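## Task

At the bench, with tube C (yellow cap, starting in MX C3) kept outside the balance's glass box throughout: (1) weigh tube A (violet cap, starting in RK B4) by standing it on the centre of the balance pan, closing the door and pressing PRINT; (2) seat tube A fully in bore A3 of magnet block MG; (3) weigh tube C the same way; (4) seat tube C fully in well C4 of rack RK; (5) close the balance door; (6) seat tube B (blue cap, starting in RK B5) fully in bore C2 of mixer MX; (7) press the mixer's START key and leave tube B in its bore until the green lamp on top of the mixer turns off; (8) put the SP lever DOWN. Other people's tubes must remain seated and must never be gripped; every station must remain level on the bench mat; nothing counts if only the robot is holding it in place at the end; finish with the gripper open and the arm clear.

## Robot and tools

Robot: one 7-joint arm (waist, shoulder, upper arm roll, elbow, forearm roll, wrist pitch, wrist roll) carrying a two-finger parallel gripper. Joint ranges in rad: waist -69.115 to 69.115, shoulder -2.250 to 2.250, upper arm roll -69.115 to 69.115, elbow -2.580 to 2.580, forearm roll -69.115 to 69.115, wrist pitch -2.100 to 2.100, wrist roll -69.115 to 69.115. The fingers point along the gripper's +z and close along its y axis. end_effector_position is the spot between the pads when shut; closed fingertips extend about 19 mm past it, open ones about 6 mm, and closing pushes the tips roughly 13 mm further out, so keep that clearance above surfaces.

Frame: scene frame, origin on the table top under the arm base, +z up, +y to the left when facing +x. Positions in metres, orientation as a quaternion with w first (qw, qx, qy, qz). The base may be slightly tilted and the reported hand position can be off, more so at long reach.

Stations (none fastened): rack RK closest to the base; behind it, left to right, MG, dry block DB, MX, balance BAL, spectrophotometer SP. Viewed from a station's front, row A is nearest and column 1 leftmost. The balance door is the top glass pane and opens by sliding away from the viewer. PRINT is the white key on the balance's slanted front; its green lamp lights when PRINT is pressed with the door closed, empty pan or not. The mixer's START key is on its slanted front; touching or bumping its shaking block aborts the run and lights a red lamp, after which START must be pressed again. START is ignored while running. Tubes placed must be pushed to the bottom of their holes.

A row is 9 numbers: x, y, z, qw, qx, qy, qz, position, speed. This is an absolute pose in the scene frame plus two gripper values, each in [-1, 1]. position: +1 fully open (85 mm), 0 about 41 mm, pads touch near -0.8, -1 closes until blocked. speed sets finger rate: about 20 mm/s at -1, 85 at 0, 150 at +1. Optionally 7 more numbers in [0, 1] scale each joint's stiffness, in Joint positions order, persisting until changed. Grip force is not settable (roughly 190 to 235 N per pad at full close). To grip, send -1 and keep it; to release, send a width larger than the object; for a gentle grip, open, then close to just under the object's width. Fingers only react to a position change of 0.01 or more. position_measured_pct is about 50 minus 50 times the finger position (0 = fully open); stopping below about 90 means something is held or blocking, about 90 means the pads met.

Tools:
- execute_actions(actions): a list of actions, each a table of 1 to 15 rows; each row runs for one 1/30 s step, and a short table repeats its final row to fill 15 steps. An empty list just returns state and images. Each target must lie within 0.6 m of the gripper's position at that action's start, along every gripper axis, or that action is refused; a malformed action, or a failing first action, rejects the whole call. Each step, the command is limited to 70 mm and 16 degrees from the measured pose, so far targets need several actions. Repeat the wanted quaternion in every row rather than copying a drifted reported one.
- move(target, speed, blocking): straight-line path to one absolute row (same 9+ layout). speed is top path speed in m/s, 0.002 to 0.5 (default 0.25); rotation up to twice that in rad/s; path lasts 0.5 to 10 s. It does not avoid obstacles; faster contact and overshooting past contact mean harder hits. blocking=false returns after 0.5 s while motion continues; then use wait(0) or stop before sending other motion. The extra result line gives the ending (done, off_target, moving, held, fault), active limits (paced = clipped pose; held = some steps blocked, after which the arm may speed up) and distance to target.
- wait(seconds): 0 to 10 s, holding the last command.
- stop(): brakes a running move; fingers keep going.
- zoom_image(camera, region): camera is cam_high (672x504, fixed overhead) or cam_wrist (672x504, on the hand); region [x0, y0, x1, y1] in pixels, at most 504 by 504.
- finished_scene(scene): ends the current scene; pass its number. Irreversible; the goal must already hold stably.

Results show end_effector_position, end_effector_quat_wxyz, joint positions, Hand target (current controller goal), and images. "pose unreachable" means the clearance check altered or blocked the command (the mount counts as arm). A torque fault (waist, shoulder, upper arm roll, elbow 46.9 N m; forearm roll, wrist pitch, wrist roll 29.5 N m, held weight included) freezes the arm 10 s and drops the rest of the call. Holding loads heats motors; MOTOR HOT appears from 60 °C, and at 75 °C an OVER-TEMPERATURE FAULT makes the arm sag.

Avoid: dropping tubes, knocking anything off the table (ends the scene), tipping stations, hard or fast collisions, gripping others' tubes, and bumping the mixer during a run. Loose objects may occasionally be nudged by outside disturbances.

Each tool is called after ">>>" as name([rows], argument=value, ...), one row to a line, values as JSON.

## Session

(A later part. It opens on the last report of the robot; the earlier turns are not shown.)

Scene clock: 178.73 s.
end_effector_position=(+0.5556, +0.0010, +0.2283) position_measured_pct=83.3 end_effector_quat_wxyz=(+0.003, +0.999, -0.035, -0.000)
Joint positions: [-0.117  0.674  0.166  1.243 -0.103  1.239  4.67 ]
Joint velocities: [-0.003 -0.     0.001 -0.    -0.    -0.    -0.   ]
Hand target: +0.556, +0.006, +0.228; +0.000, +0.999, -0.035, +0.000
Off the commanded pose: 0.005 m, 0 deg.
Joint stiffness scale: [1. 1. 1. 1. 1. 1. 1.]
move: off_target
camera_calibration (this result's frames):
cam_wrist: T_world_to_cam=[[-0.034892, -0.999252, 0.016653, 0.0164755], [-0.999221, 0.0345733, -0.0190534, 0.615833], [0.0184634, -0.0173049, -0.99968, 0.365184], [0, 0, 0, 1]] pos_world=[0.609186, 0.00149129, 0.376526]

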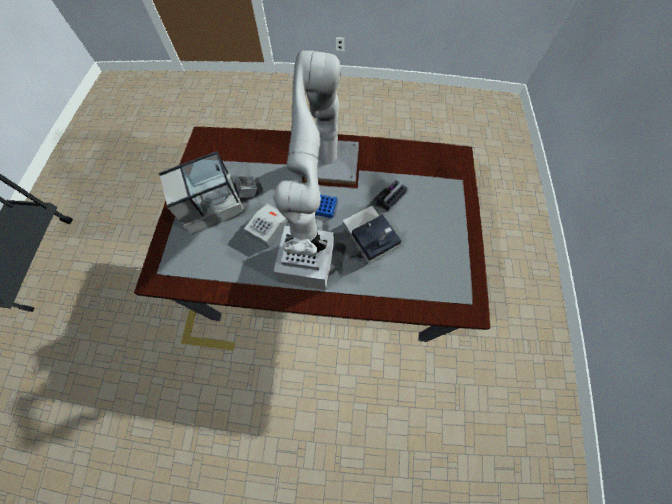

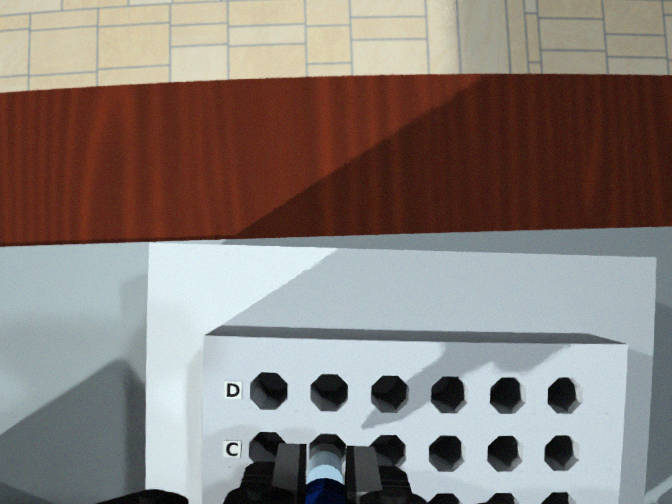

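>>> move(target=[0.5560,0.0003,0.203,0,0.99939,-0.0349,0,-1,0.3], speed=0.015)

Scene clock: 180.83 s.
end_effector_position=(+0.5556, -0.0002, +0.2051) position_measured_pct=83.3 end_effector_quat_wxyz=(+0.003, +0.999, -0.036, -0.000)
Joint positions: [-0.113  0.695  0.161  1.282 -0.105  1.179  4.672]
Joint velocities: [ 0.     0.002 -0.003  0.002 -0.    -0.002  0.   ]
Hand target: +0.556, +0.000, +0.203; -0.000, +0.999, -0.035, -0.000
Off the commanded pose: 0.002 m, 0 deg.
Joint stiffness scale: [1. 1. 1. 1. 1. 1. 1.]
move: done
camera_calibration (this result's frames):
cam_wrist: T_world_to_cam=[[-0.037363, -0.999168, 0.0163758, 0.0171052], [-0.99914, 0.0370573, -0.0185899, 0.615237], [0.0179676, -0.0170563, -0.999693, 0.342294], [0, 0, 0, 1]] pos_world=[0.609197, 0.000130135, 0.353346]

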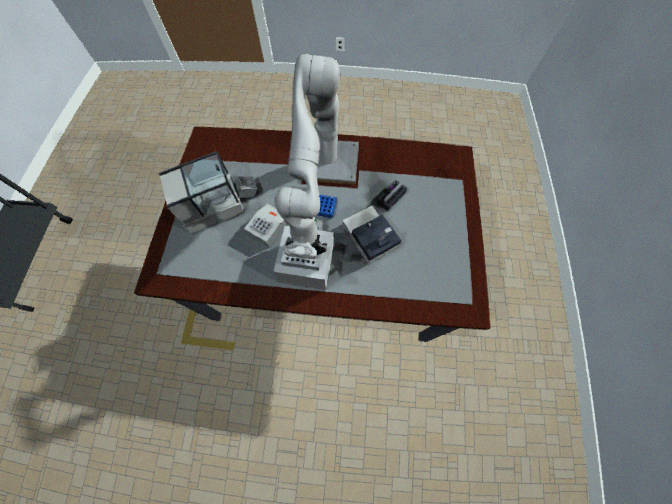

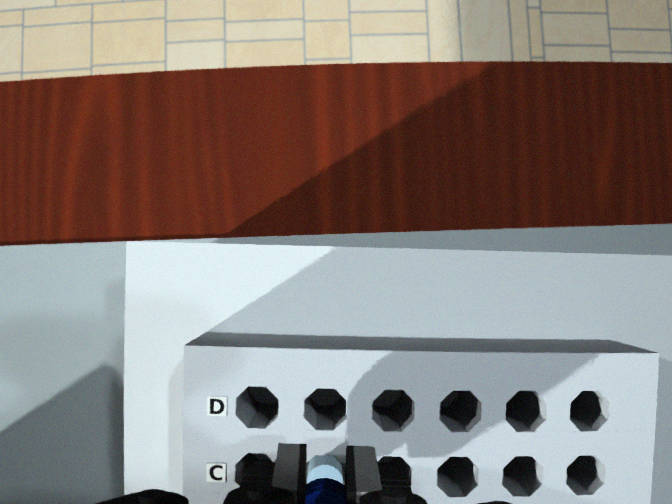

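>>> move(target=[0.5560,0.0001,0.1915,0,0.99939,-0.0349,0,-1,0.3], speed=0.02)

>>> execute_actions([
  [[0.5558,0.0001,0.1935,0,0.99939,-0.0349,0,-0.4,0.3]],
])

>>> move(target=[0.5590,0.0001,0.228,0,0.99939,-0.0349,0,-0.4,0.3], speed=0.08)

>>> execute_actions([
  [[0.5590,0.0001,0.228,0,0.99939,-0.0349,0,-1,1]],
])

>>> move(target=[0.5590,0.0001,0.196,0,0.99939,-0.0349,0,-1,1], speed=0.03)

Scene clock: 182.33 s.
end_effector_position=(+0.5555, -0.0002, +0.1936) position_measured_pct=83.3 end_effector_quat_wxyz=(+0.003, +0.999, -0.036, -0.000)
Joint positions: [-0.111  0.706  0.157  1.3   -0.106  1.15   4.673]
Joint velocities: [ 0.002  0.002 -0.004 -0.    -0.    -0.001 -0.   ]
Hand target: +0.556, +0.000, +0.192; +0.000, +0.999, -0.035, -0.000
Off the commanded pose: 0.002 m, 0 deg.
Joint stiffness scale: [1. 1. 1. 1. 1. 1. 1.]
move: done
camera_calibration (this result's frames):
cam_wrist: T_world_to_cam=[[-0.0371703, -0.999179, 0.0160982, 0.0172266], [-0.999154, 0.0368761, -0.0181975, 0.61491], [0.0175889, -0.016761, -0.999705, 0.330965], [0, 0, 0, 1]] pos_world=[0.609209, 0.0000842247, 0.34178]

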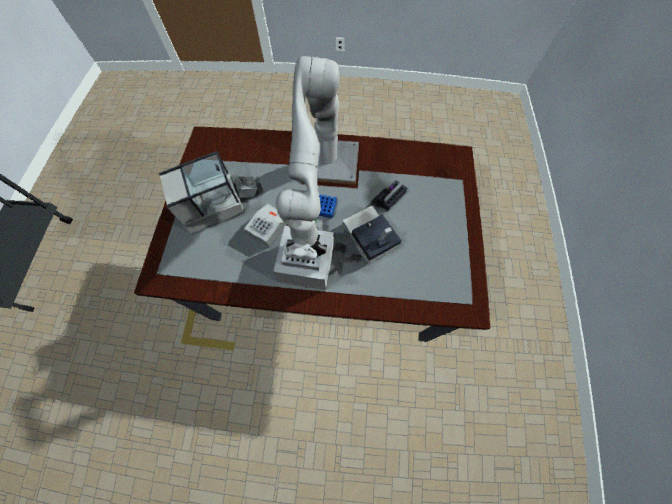

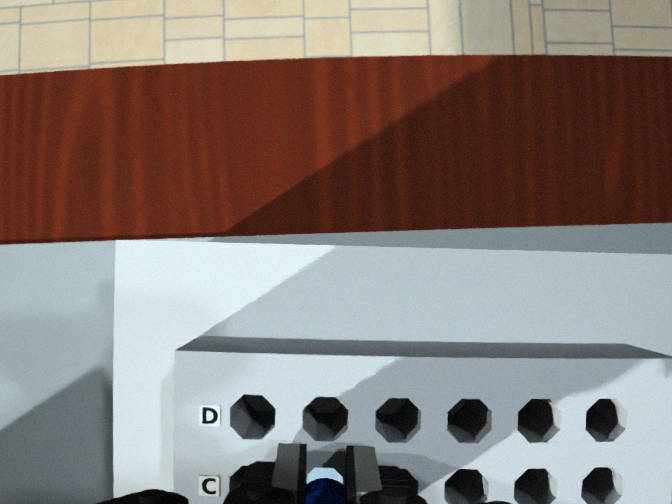

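Scene clock: 182.83 s.
end_effector_position=(+0.5555, -0.0004, +0.1936) position_measured_pct=69.8 end_effector_quat_wxyz=(+0.003, +0.999, -0.036, -0.001)
Joint positions: [-0.111  0.706  0.157  1.3   -0.106  1.15   4.673]
Joint velocities: [-0.    -0.     0.    -0.     0.     0.     0.001]
Hand target: +0.556, +0.000, +0.194; +0.000, +0.999, -0.035, +0.000
Off the commanded pose: 0.001 m, 0 deg.
Joint stiffness scale: [1. 1. 1. 1. 1. 1. 1.]
camera_calibration (this result's frames):
cam_wrist: T_world_to_cam=[[-0.0374559, -0.999169, 0.0160811, 0.0172315], [-0.999144, 0.0371622, -0.0181898, 0.614908], [0.017577, -0.0167486, -0.999705, 0.330962], [0, 0, 0, 1]] pos_world=[0.609209, -0.0000909919, 0.341773]

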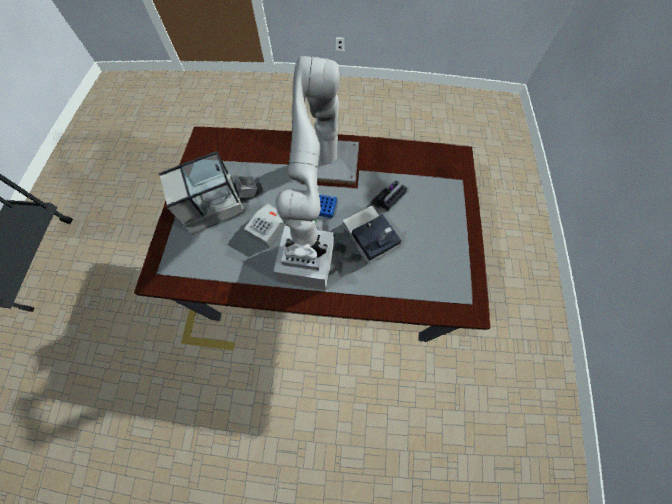

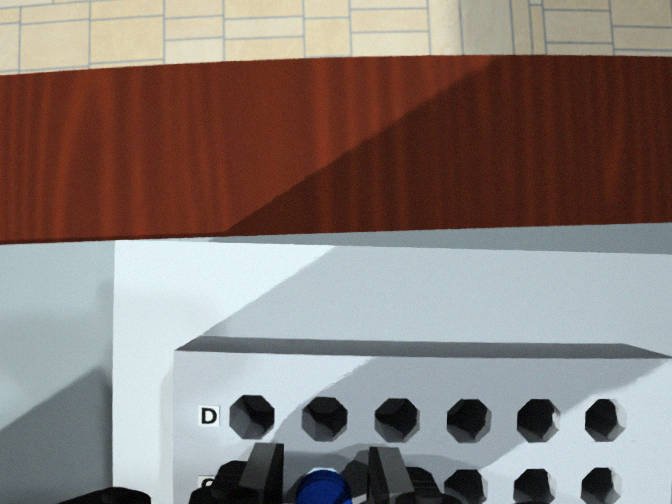

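Scene clock: 183.67 s.
end_effector_position=(+0.5595, +0.0030, +0.2259) position_measured_pct=69.8 end_effector_quat_wxyz=(-0.000, +0.999, -0.032, +0.000)
Joint positions: [-0.111  0.684  0.157  1.231 -0.106  1.239  4.673]
Joint velocities: [ 0.001 -0.001  0.    -0.001 -0.     0.001  0.   ]
Hand target: +0.559, +0.000, +0.228; +0.000, +0.999, -0.035, +0.000
Off the commanded pose: 0.004 m, 0 deg.
Joint stiffness scale: [1. 1. 1. 1. 1. 1. 1.]
move: off_target
camera_calibration (this result's frames):
cam_wrist: T_world_to_cam=[[-0.0307819, -0.999478, 0.00983451, 0.0179382], [-0.999334, 0.0305815, -0.0199158, 0.619838], [0.0196047, -0.010441, -0.999753, 0.362172], [0, 0, 0, 1]] pos_world=[0.612877, 0.00275476, 0.374251]

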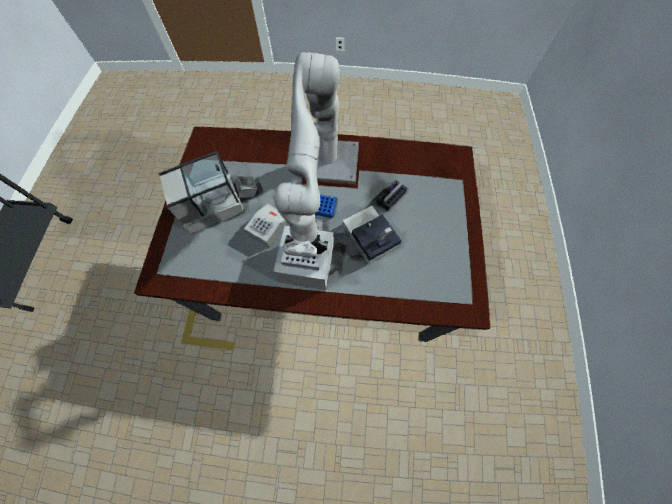

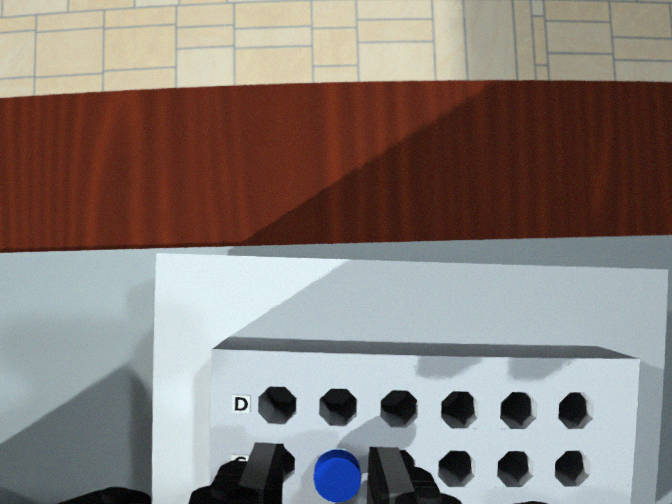

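Scene clock: 184.17 s.
end_effector_position=(+0.5595, +0.0030, +0.2262) position_measured_pct=91.7 end_effector_quat_wxyz=(-0.000, +0.999, -0.032, +0.001)
Joint positions: [-0.111  0.684  0.157  1.231 -0.106  1.239  4.673]
Joint velocities: [-0.002  0.     0.    -0.    -0.     0.     0.   ]
Hand target: +0.559, +0.000, +0.228; -0.000, +0.999, -0.035, +0.000
Off the commanded pose: 0.003 m, 0 deg.
Joint stiffness scale: [1. 1. 1. 1. 1. 1. 1.]
camera_calibration (this result's frames):
cam_wrist: T_world_to_cam=[[-0.0308141, -0.999477, 0.00976751, 0.0179589], [-0.999325, 0.0306108, -0.0203188, 0.619963], [0.0200092, -0.010387, -0.999746, 0.362174], [0, 0, 0, 1]] pos_world=[0.612851, 0.00273387, 0.374503]

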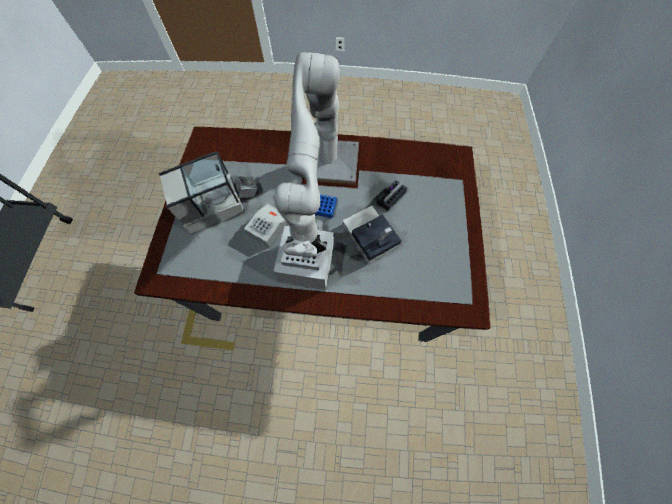

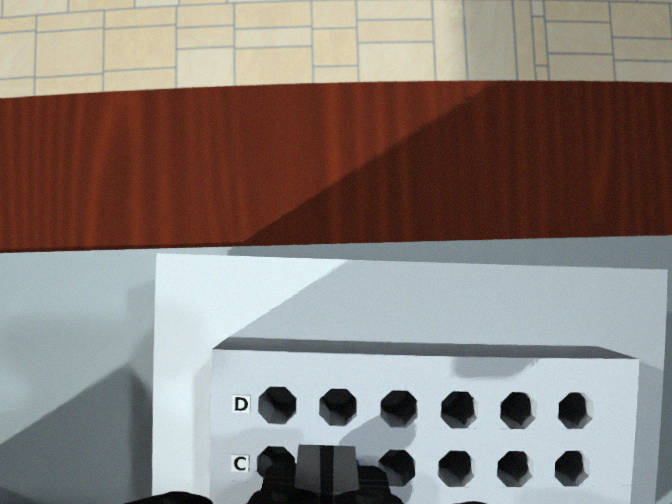

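Scene clock: 185.40 s.
end_effector_position=(+0.5598, +0.0008, +0.2034) position_measured_pct=91.7 end_effector_quat_wxyz=(+0.002, +0.999, -0.035, +0.003)
Joint positions: [-0.111  0.702  0.157  1.275 -0.106  1.173  4.673]
Joint velocities: [ 0.001 -0.001  0.    -0.     0.    -0.002 -0.001]
Hand target: +0.559, +0.000, +0.196; -0.000, +0.999, -0.035, -0.000
Off the commanded pose: 0.007 m, 0 deg.
Joint stiffness scale: [1. 1. 1. 1. 1. 1. 1.]
move: off_target
camera_calibration (this result's frames):
cam_wrist: T_world_to_cam=[[-0.0355014, -0.999276, 0.0137131, 0.0178338], [-0.999077, 0.0351554, -0.0246917, 0.620589], [0.0241917, -0.014577, -0.999601, 0.336996], [0, 0, 0, 1]] pos_world=[0.612497, 0.000916181, 0.35194]

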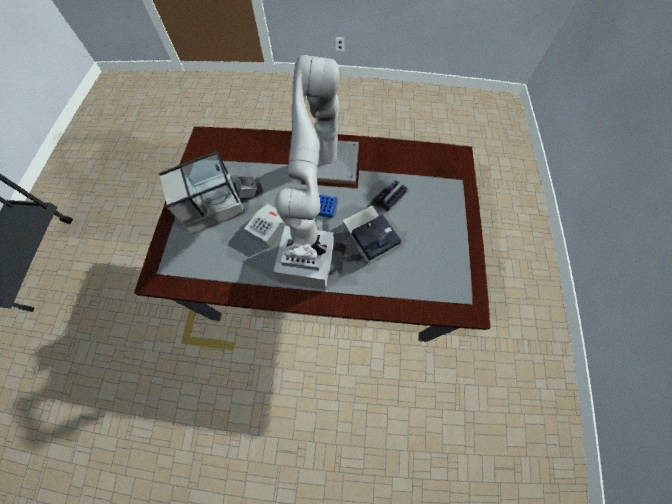

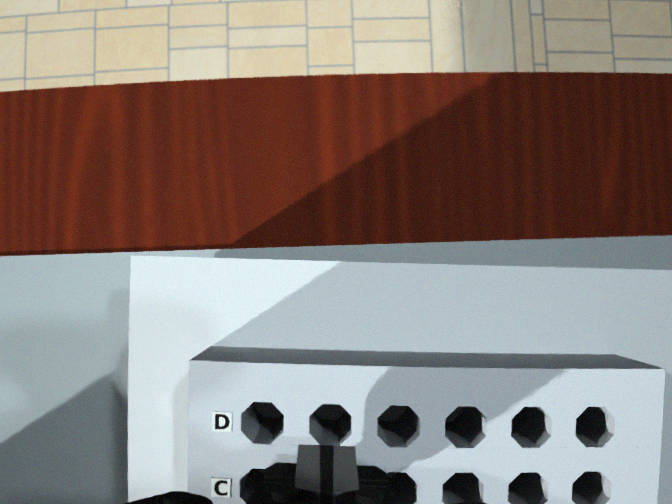

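>>> execute_actions(actions=[])

Scene clock: 186.40 s.
end_effector_position=(+0.5598, +0.0008, +0.2034) position_measured_pct=91.7 end_effector_quat_wxyz=(+0.002, +0.999, -0.035, +0.003)
Joint positions: [-0.111  0.702  0.157  1.275 -0.106  1.173  4.673]
Joint velocities: [-0.    -0.     0.     0.001  0.    -0.    -0.   ]
Hand target: +0.559, +0.000, +0.196; -0.000, +0.999, -0.035, -0.000
Off the commanded pose: 0.007 m, 0 deg.
Joint stiffness scale: [1. 1. 1. 1. 1. 1. 1.]
camera_calibration (this result's frames):
cam_wrist: T_world_to_cam=[[-0.03552, -0.999275, 0.0136935, 0.0178473], [-0.999074, 0.0351733, -0.0247755, 0.620601], [0.0242759, -0.0145609, -0.999599, 0.336952], [0, 0, 0, 1]] pos_world=[0.61248, 0.00091204, 0.351948]

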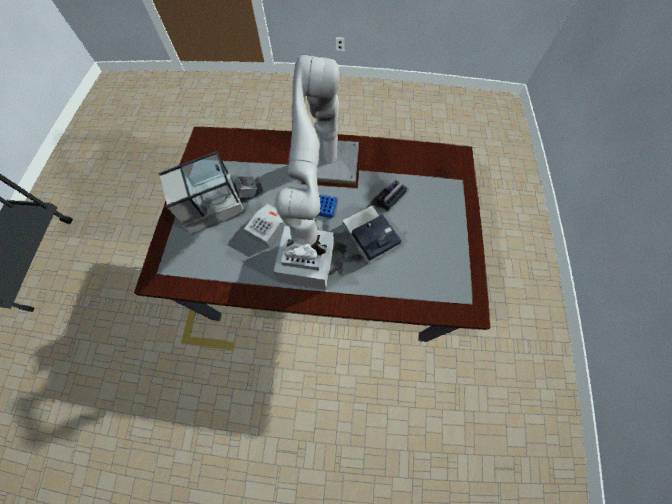

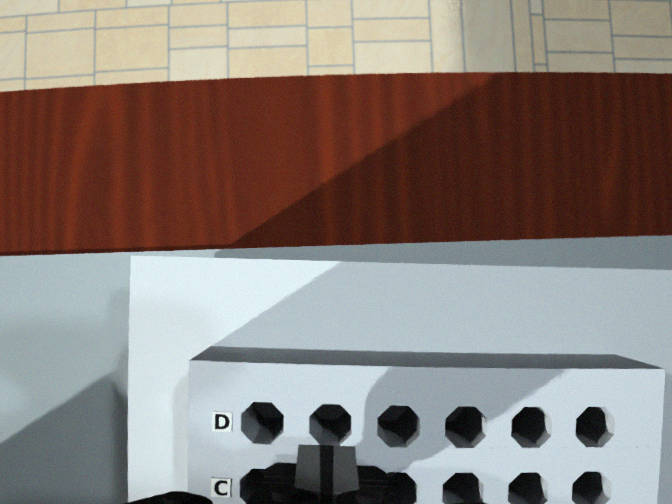

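>>> move(target=[0.5598,0.0008,0.245,0,0.99939,-0.0349,0,-1,0], speed=0.15)

>>> move(target=[0.36,-0.013,0.245,0.00606,0.9842,-0.0344,0.1735,-1,0], speed=0.25)

>>> move(target=[0.3472,-0.0125,0.1236,0.00606,0.9842,-0.0344,0.1735,-1,0], speed=0.15)

Scene clock: 187.47 s.
end_effector_position=(+0.5604, +0.0038, +0.2429) position_measured_pct=91.7 end_effector_quat_wxyz=(-0.001, +1.000, -0.032, +0.000)
Joint positions: [-0.111  0.673  0.159  1.195 -0.106  1.286  4.673]
Joint velocities: [ 0.    -0.001  0.001 -0.001 -0.     0.001  0.   ]
Hand target: +0.560, +0.001, +0.245; +0.000, +0.999, -0.035, +0.000
Off the commanded pose: 0.004 m, 0 deg.
Joint stiffness scale: [1. 1. 1. 1. 1. 1. 1.]
move: off_target
camera_calibration (this result's frames):
cam_wrist: T_world_to_cam=[[-0.0289038, -0.999553, 0.0076006, 0.0181168], [-0.999391, 0.0287487, -0.0197814, 0.621049], [0.0195541, -0.00816773, -0.999775, 0.37914], [0, 0, 0, 1]] pos_world=[0.613781, 0.00335108, 0.391202]

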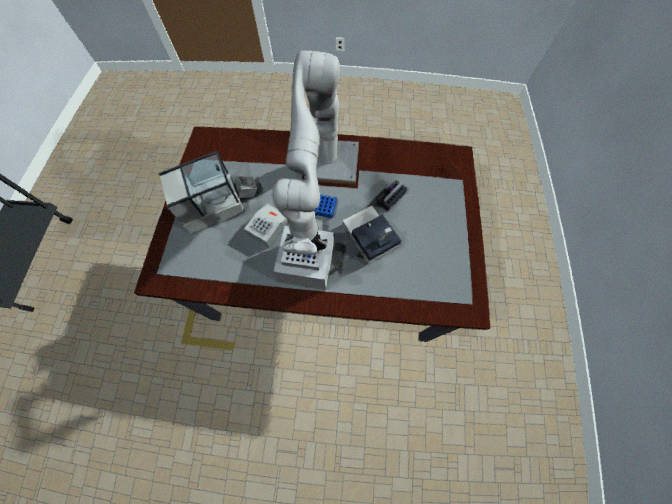

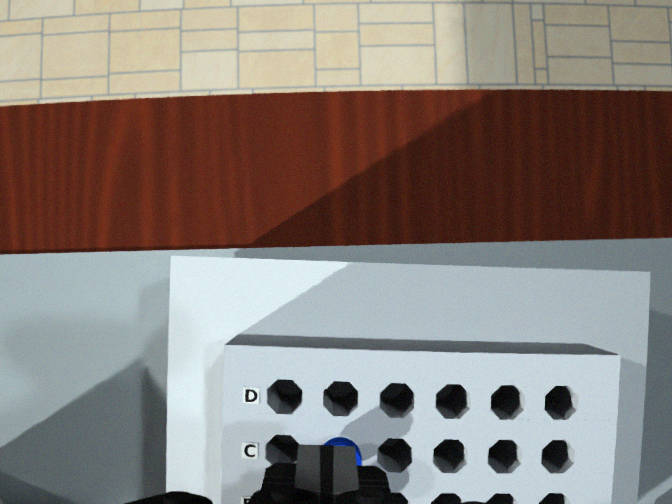

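Scene clock: 188.93 s.
end_effector_position=(+0.3593, -0.0143, +0.2445) position_measured_pct=91.7 end_effector_quat_wxyz=(+0.007, +0.985, -0.036, +0.171)
Joint positions: [-0.198  0.02   0.15   2.221  0.084  0.567  4.506]
Joint velocities: [-0.001 -0.008 -0.002  0.     0.001  0.    -0.001]
Hand target: +0.360, -0.012, +0.245; +0.006, +0.984, -0.034, +0.174
Off the commanded pose: 0.002 m, 0 deg.
Joint stiffness scale: [1. 1. 1. 1. 1. 1. 1.]
move: done
camera_calibration (this result's frames):
cam_wrist: T_world_to_cam=[[-0.0451968, -0.998737, 0.0219458, -0.00348401], [-0.93435, 0.0344893, -0.354685, 0.479261], [0.35348, -0.0365357, -0.934728, 0.248234], [0, 0, 0, 1]] pos_world=[0.359894, -0.0109396, 0.402094]

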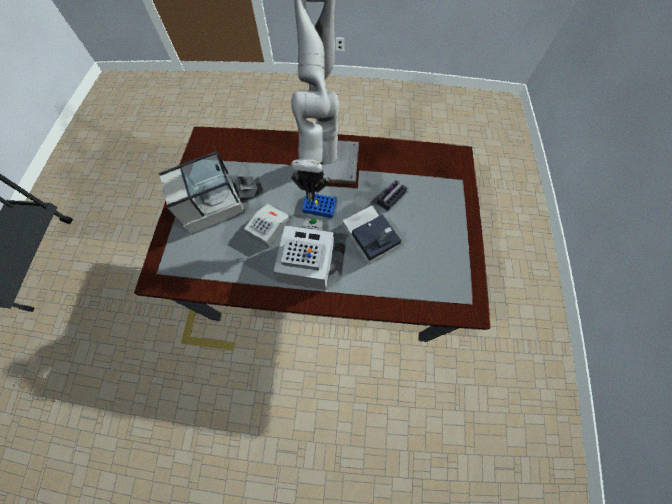

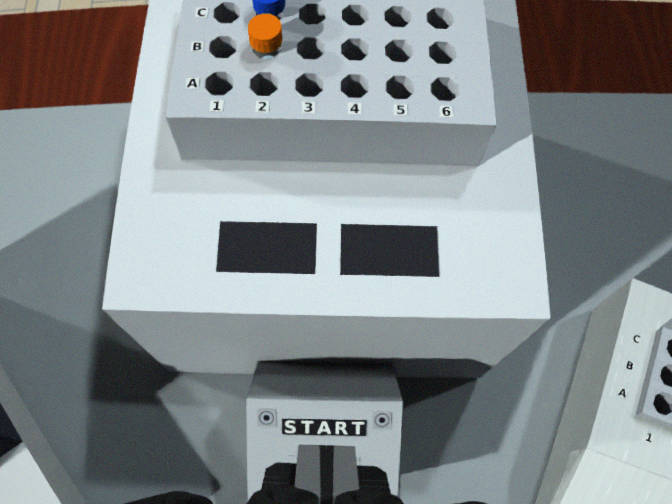

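Scene clock: 190.33 s.
end_effector_position=(+0.3473, -0.0119, +0.1250) position_measured_pct=91.7 end_effector_quat_wxyz=(+0.007, +0.984, -0.030, +0.173)
Joint positions: [-0.179  0.32   0.145  2.468  0.076  0.015  4.506]
Joint velocities: [ 0.002  0.008 -0.002 -0.     0.    -0.001  0.001]
Hand target: +0.347, -0.012, +0.124; +0.005, +0.984, -0.034, +0.173
Off the commanded pose: 0.002 m, 1 deg.
Joint stiffness scale: [1. 1. 1. 1. 1. 1. 1.]
move: done
camera_calibration (this result's frames):
cam_wrist: T_world_to_cam=[[-0.0321517, -0.999191, 0.0241739, -0.0038612], [-0.932944, 0.0213252, -0.359388, 0.425505], [0.358582, -0.0341078, -0.932875, 0.138921], [0, 0, 0, 1]] pos_world=[0.347034, -0.00819374, 0.28261]

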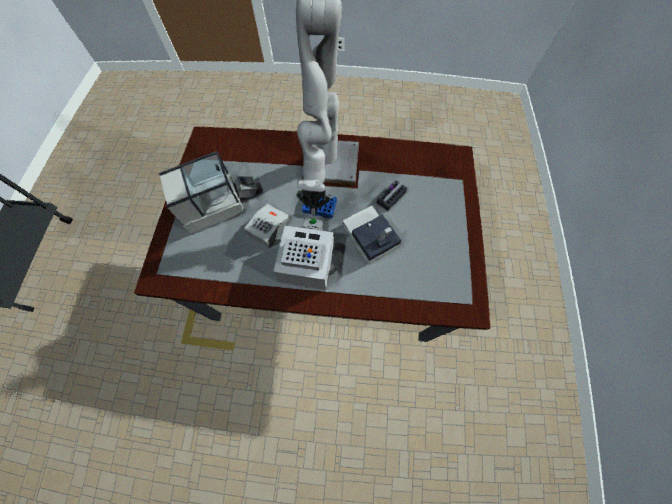

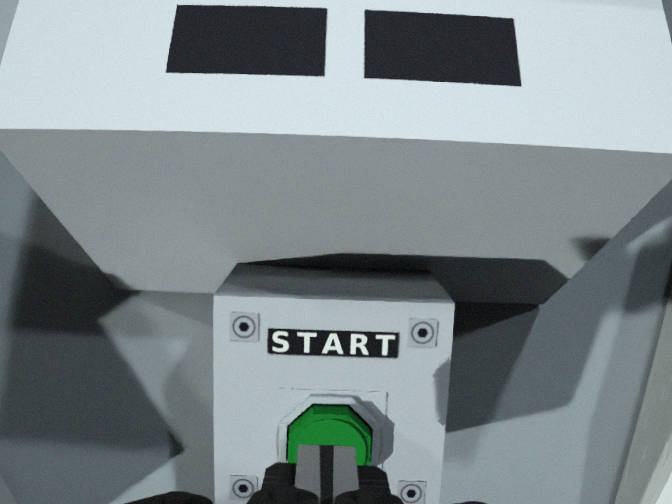

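>>> move(target=[0.3609,-0.0135,0.086,0.00606,0.9842,-0.0344,0.1735,-1,0], speed=0.04)

Scene clock: 191.87 s.
end_effector_position=(+0.3614, -0.0127, +0.0887) position_measured_pct=91.7 end_effector_quat_wxyz=(+0.006, +0.984, -0.029, +0.175)
Joint positions: [-0.151  0.47   0.126  2.469  0.076 -0.139  4.506]
Joint velocities: [ 0.001 -0.    -0.002  0.002  0.    -0.001  0.001]
Hand target: +0.361, -0.013, +0.086; +0.006, +0.984, -0.034, +0.173
Off the commanded pose: 0.003 m, 1 deg.
Joint stiffness scale: [1. 1. 1. 1. 1. 1. 1.]
move: done
camera_calibration (this result's frames):
cam_wrist: T_world_to_cam=[[-0.0317013, -0.99921, 0.0239854, -0.00346781], [-0.931422, 0.0208288, -0.363344, 0.425423], [0.362557, -0.033859, -0.931346, 0.0983862], [0, 0, 0, 1]] pos_world=[0.360467, -0.00899486, 0.24629]

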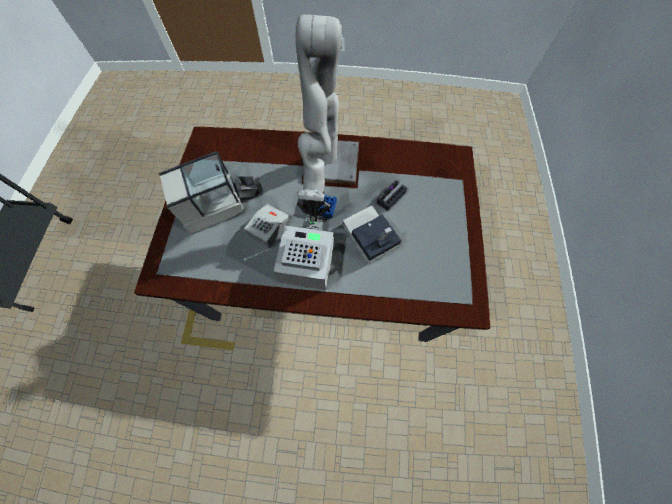

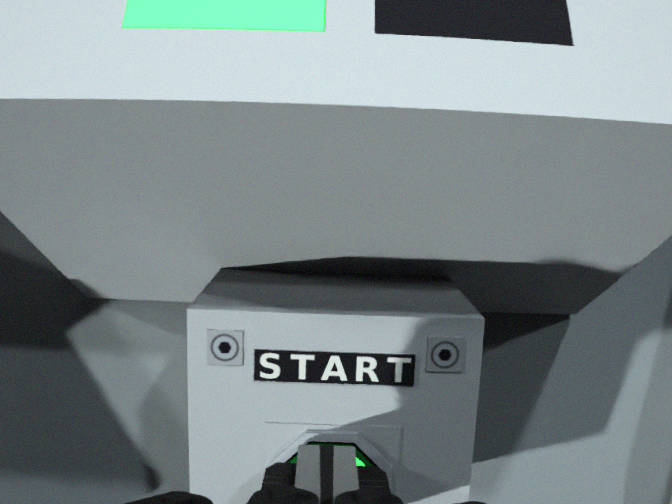

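>>> move(target=[0.345,-0.012,0.15,0.00606,0.9842,-0.0344,0.1735,-1,0], speed=0.12)

>>> move(target=[0.37,0.17,0.32,0,0.9703,0.2419,0,0,0], speed=0.25)

Scene clock: 193.20 s.
end_effector_position=(+0.3447, -0.0126, +0.1488) position_measured_pct=91.7 end_effector_quat_wxyz=(+0.007, +0.984, -0.033, +0.174)
Joint positions: [-0.199  0.234  0.162  2.443  0.076  0.127  4.504]
Joint velocities: [-0.012 -0.005  0.004  0.001  0.     0.    -0.   ]
Hand target: +0.345, -0.012, +0.150; +0.006, +0.984, -0.034, +0.174
Off the commanded pose: 0.001 m, 0 deg.
Joint stiffness scale: [1. 1. 1. 1. 1. 1. 1.]
move: done
camera_calibration (this result's frames):
cam_wrist: T_world_to_cam=[[-0.0383837, -0.998996, 0.0230899, -0.00286085], [-0.932562, 0.0275114, -0.359959, 0.43172], [0.358962, -0.0353493, -0.932682, 0.161803], [0, 0, 0, 1]] pos_world=[0.344415, -0.00901556, 0.306378]

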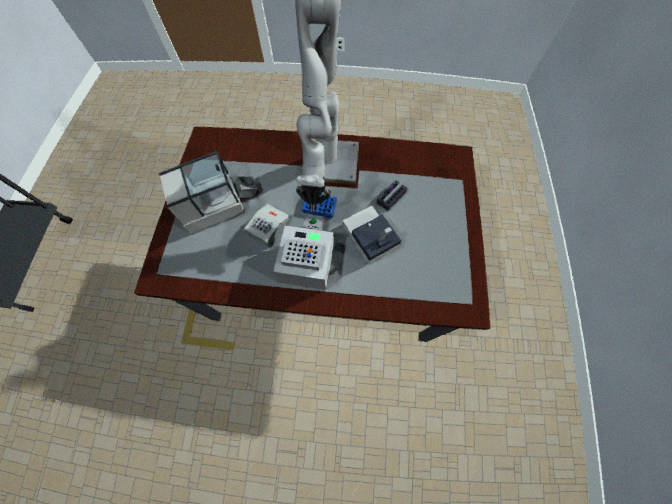

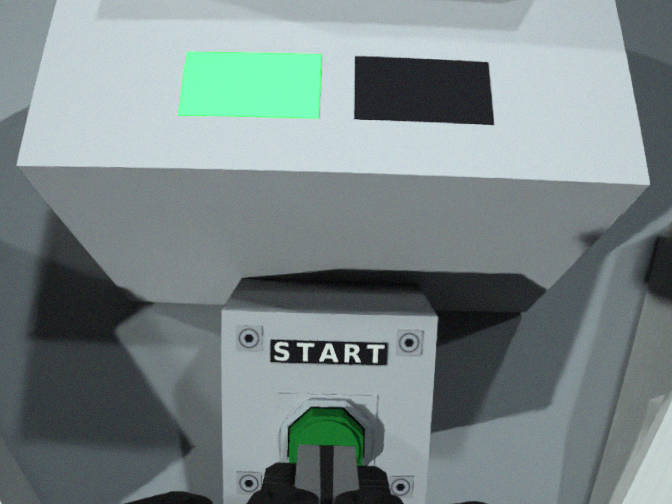

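Scene clock: 195.03 s.
end_effector_position=(+0.3736, +0.1659, +0.3201) position_measured_pct=50.0 end_effector_quat_wxyz=(+0.003, +0.972, +0.236, +0.004)
Joint positions: [-0.387  0.26  -0.095  1.595  0.03   1.287  4.681]
Joint velocities: [-0.001  0.009 -0.006 -0.003 -0.     0.001  0.   ]
Hand target: +0.372, +0.169, +0.320; +0.002, +0.970, +0.241, +0.001
Off the commanded pose: 0.005 m, 1 deg.
Joint stiffness scale: [1. 1. 1. 1. 1. 1. 1.]
move: off_target
camera_calibration (this result's frames):
cam_wrist: T_world_to_cam=[[0.488883, -0.872167, 0.0178344, -0.0437486], [-0.871814, -0.489197, -0.0250377, 0.471228], [0.0305616, -0.00330773, -0.999527, 0.456279], [0, 0, 0, 1]] pos_world=[0.418266, 0.193876, 0.468642]

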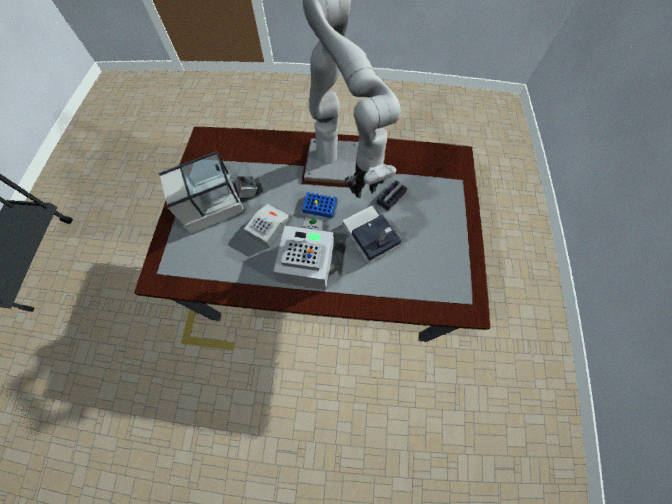

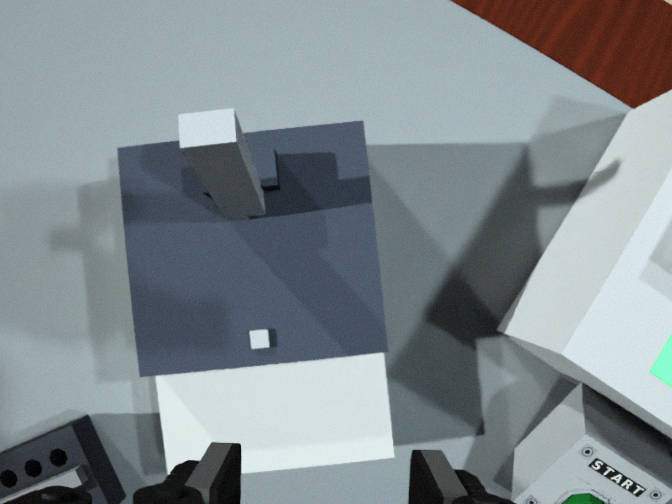

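>>> move(target=[0.4436,0.2572,0.26,0,0.9537,0.3007,0,0,0], speed=0.2)

Scene clock: 197.40 s.
end_effector_position=(+0.4438, +0.2550, +0.2601) position_measured_pct=50.0 end_effector_quat_wxyz=(-0.001, +0.956, +0.295, -0.000)
Joint positions: [-0.465  0.544 -0.133  1.359  0.067  1.248  4.689]
Joint velocities: [-0.002  0.005  0.001 -0.002 -0.     0.     0.   ]
Hand target: +0.444, +0.257, +0.260; +0.000, +0.954, +0.301, +0.000
Off the commanded pose: 0.002 m, 1 deg.
Joint stiffness scale: [1. 1. 1. 1. 1. 1. 1.]
move: done
camera_calibration (this result's frames):
cam_wrist: T_world_to_cam=[[0.591376, -0.806356, 0.00800182, -0.059022], [-0.806133, -0.591408, -0.0196525, 0.570024], [0.0205793, 0.00517151, -0.999775, 0.396858], [0, 0, 0, 1]] pos_world=[0.486252, 0.287472, 0.408443]

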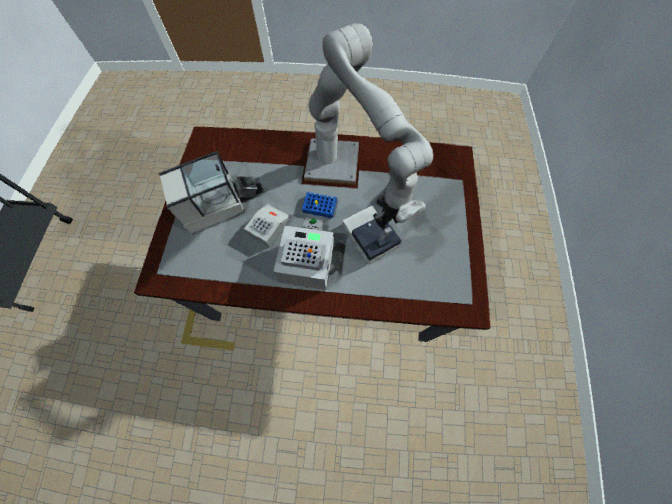

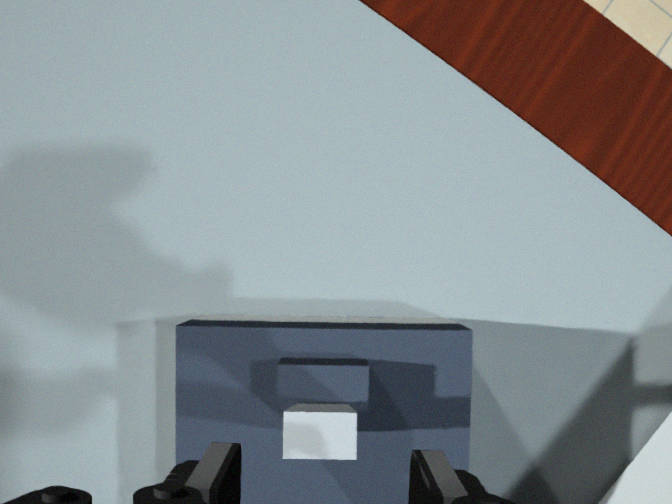

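>>> move(target=[0.4458,0.2586,0.200,0,0.9537,0.3007,0,0,0], speed=0.08)

Scene clock: 199.40 s.
end_effector_position=(+0.4452, +0.2584, +0.2021) position_measured_pct=50.0 end_effector_quat_wxyz=(-0.002, +0.954, +0.300, -0.001)
Joint positions: [-0.467  0.606 -0.133  1.449  0.076  1.097  4.689]
Joint velocities: [-0.002  0.004 -0.     0.     0.    -0.001  0.   ]
Hand target: +0.446, +0.259, +0.200; -0.000, +0.954, +0.301, -0.000
Off the commanded pose: 0.002 m, 0 deg.
Joint stiffness scale: [1. 1. 1. 1. 1. 1. 1.]
move: done
camera_calibration (this result's frames):
cam_wrist: T_world_to_cam=[[0.60062, -0.799516, 0.00547826, -0.0619807], [-0.799324, -0.600605, -0.0188459, 0.571247], [0.0183578, 0.0069403, -0.999807, 0.339275], [0, 0, 0, 1]] pos_world=[0.48761, 0.291184, 0.350315]

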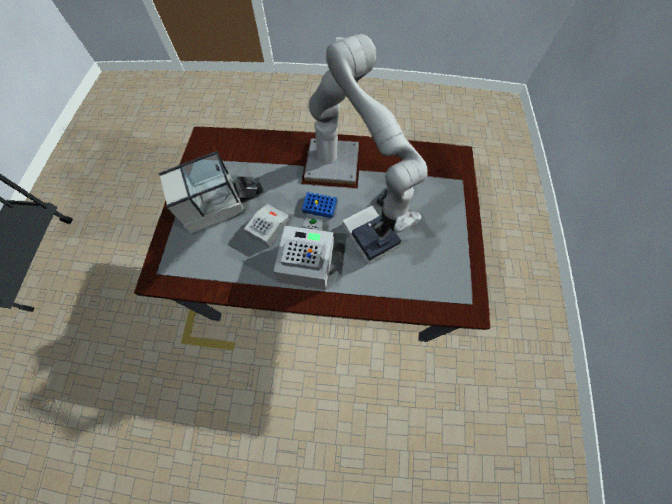

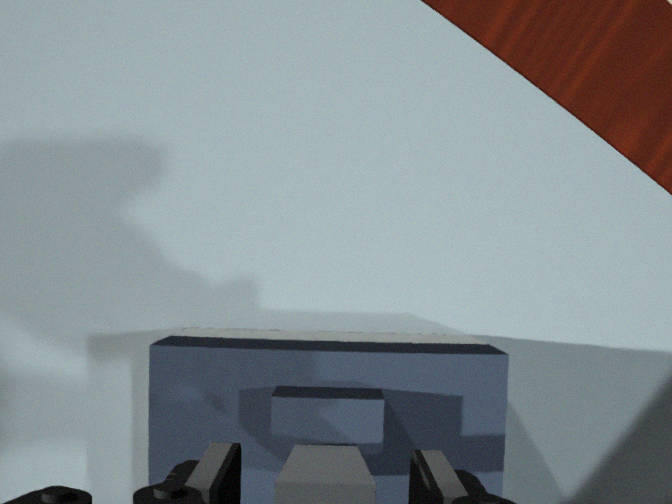

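>>> move(target=[0.4458,0.2586,0.200,0,0.9537,0.3007,0,-0.45,-0.5], speed=0.05)

Scene clock: 200.53 s.
end_effector_position=(+0.4453, +0.2583, +0.2018) position_measured_pct=69.4 end_effector_quat_wxyz=(-0.002, +0.954, +0.301, -0.001)
Joint positions: [-0.467  0.606 -0.133  1.449  0.077  1.097  4.689]
Joint velocities: [ 0.001 -0.    -0.001 -0.001 -0.    -0.    -0.   ]
Hand target: +0.446, +0.259, +0.200; -0.000, +0.954, +0.301, -0.000
Off the commanded pose: 0.002 m, 0 deg.
Joint stiffness scale: [1. 1. 1. 1. 1. 1. 1.]
move: done
camera_calibration (this result's frames):
cam_wrist: T_world_to_cam=[[0.601075, -0.79917, 0.00611819, -0.0625074], [-0.798981, -0.601074, -0.018441, 0.571103], [0.018415, 0.00619613, -0.999811, 0.339216], [0, 0, 0, 1]] pos_world=[0.487626, 0.291219, 0.350066]

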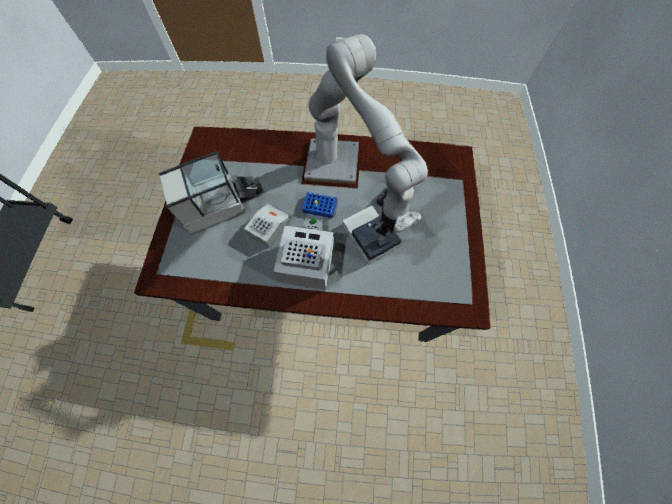

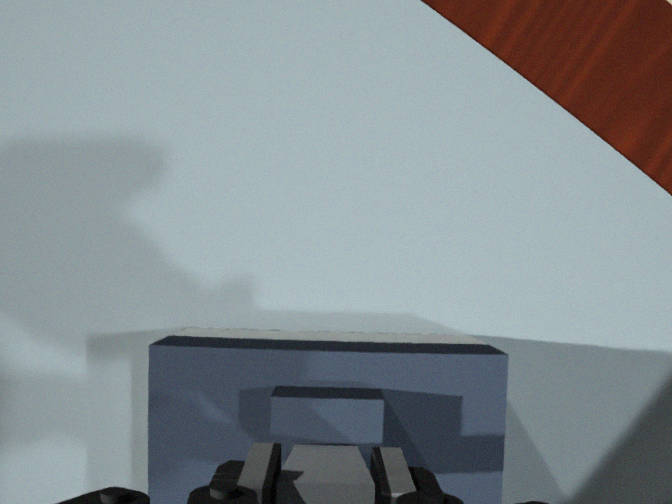

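>>> execute_actions([
  [[0.43828,0.2534,0.1996,0,0.9537,0.3007,0,-0.45,-0.5],[0.43828,0.2534,0.1996,0,0.9537,0.3007,0,-0.45,-0.5],[0.43828,0.2534,0.1996,0,0.9537,0.3007,0,-0.45,-0.5],[0.43828,0.2534,0.1996,0,0.9537,0.3007,0,-0.45,-0.5],[0.43828,0.2534,0.1996,0,0.9537,0.3007,0,-0.45,-0.5],[0.431,0.2483,0.2,0,0.9537,0.3007,0,-0.45,-0.5],[0.431,0.2483,0.2,0,0.9537,0.3007,0,-0.45,-0.5],[0.431,0.2483,0.2,0,0.9537,0.3007,0,-0.45,-0.5],[0.431,0.2483,0.2,0,0.9537,0.3007,0,-0.45,-0.5],[0.431,0.2483,0.2,0,0.9537,0.3007,0,-0.45,-0.5],[0.42372,0.2432,0.1996,0,0.9537,0.3007,0,-0.45,-0.5]],
  [[0.41649,0.23814,0.19845,0,0.9537,0.3007,0,-0.45,-0.5],[0.41649,0.23814,0.19845,0,0.9537,0.3007,0,-0.45,-0.5],[0.41649,0.23814,0.19845,0,0.9537,0.3007,0,-0.45,-0.5],[0.41649,0.23814,0.19845,0,0.9537,0.3007,0,-0.45,-0.5],[0.41649,0.23814,0.19845,0,0.9537,0.3007,0,-0.45,-0.5],[0.40937,0.23316,0.19652,0,0.9537,0.3007,0,-0.45,-0.5],[0.40937,0.23316,0.19652,0,0.9537,0.3007,0,-0.45,-0.5],[0.40937,0.23316,0.19652,0,0.9537,0.3007,0,-0.45,-0.5],[0.40937,0.23316,0.19652,0,0.9537,0.3007,0,-0.45,-0.5],[0.40937,0.23316,0.19652,0,0.9537,0.3007,0,-0.45,-0.5],[0.40242,0.22829,0.19385,0,0.9537,0.3007,0,-0.45,-0.5]],
  [[0.39568,0.22357,0.19044,0,0.9537,0.3007,0,-0.45,-0.5],[0.39568,0.22357,0.19044,0,0.9537,0.3007,0,-0.45,-0.5],[0.39568,0.22357,0.19044,0,0.9537,0.3007,0,-0.45,-0.5],[0.39568,0.22357,0.19044,0,0.9537,0.3007,0,-0.45,-0.5],[0.39568,0.22357,0.19044,0,0.9537,0.3007,0,-0.45,-0.5],[0.38922,0.21905,0.18633,0,0.9537,0.3007,0,-0.45,-0.5],[0.38922,0.21905,0.18633,0,0.9537,0.3007,0,-0.45,-0.5],[0.38922,0.21905,0.18633,0,0.9537,0.3007,0,-0.45,-0.5],[0.38922,0.21905,0.18633,0,0.9537,0.3007,0,-0.45,-0.5],[0.38922,0.21905,0.18633,0,0.9537,0.3007,0,-0.45,-0.5],[0.38308,0.21474,0.18155,0,0.9537,0.3007,0,-0.45,-0.5]],
  [[0.37729,0.21069,0.17614,0,0.9537,0.3007,0,-0.45,-0.5],[0.37729,0.21069,0.17614,0,0.9537,0.3007,0,-0.45,-0.5],[0.37729,0.21069,0.17614,0,0.9537,0.3007,0,-0.45,-0.5],[0.37729,0.21069,0.17614,0,0.9537,0.3007,0,-0.45,-0.5],[0.37729,0.21069,0.17614,0,0.9537,0.3007,0,-0.45,-0.5],[0.37192,0.20693,0.17012,0,0.9537,0.3007,0,-0.45,-0.5],[0.37192,0.20693,0.17012,0,0.9537,0.3007,0,-0.45,-0.5],[0.37192,0.20693,0.17012,0,0.9537,0.3007,0,-0.45,-0.5],[0.37192,0.20693,0.17012,0,0.9537,0.3007,0,-0.45,-0.5],[0.37192,0.20693,0.17012,0,0.9537,0.3007,0,-0.45,-0.5],[0.36699,0.20348,0.16356,0,0.9537,0.3007,0,-0.45,-0.5]],
])

Scene clock: 204.70 s.
end_effector_position=(+0.3685, +0.2048, +0.1678) position_measured_pct=69.4 end_effector_quat_wxyz=(+0.001, +0.953, +0.304, +0.001)
Joint positions: [-0.449  0.467 -0.132  1.834  0.078  0.848  4.689]
Joint velocities: [ 0.002 -0.     0.004  0.074  0.    -0.073  0.   ]
Hand target: +0.367, +0.204, +0.164; -0.000, +0.954, +0.301, -0.000
Off the commanded pose: 0.005 m, 0 deg.
Joint stiffness scale: [1. 1. 1. 1. 1. 1. 1.]
camera_calibration (this result's frames):
cam_wrist: T_world_to_cam=[[0.606261, -0.795161, 0.0129298, -0.0628316], [-0.794883, -0.606393, -0.0211822, 0.477022], [0.0246838, 0.00256427, -0.999692, 0.305389], [0, 0, 0, 1]] pos_world=[0.409731, 0.238518, 0.316212]

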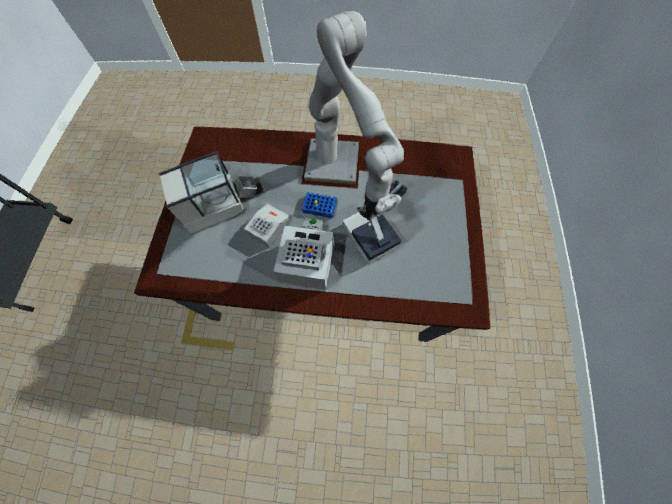

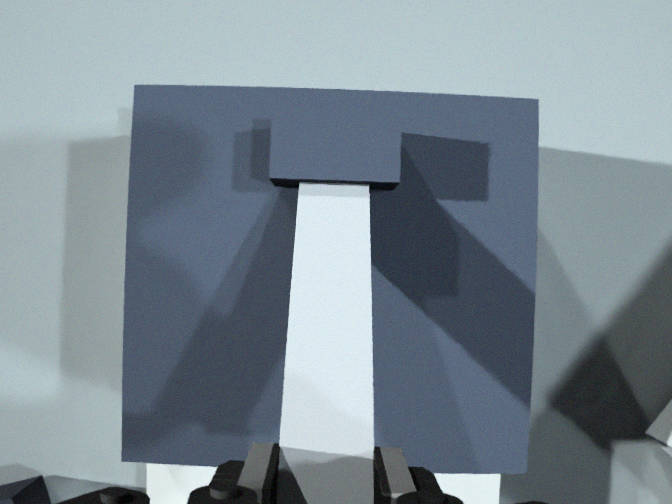

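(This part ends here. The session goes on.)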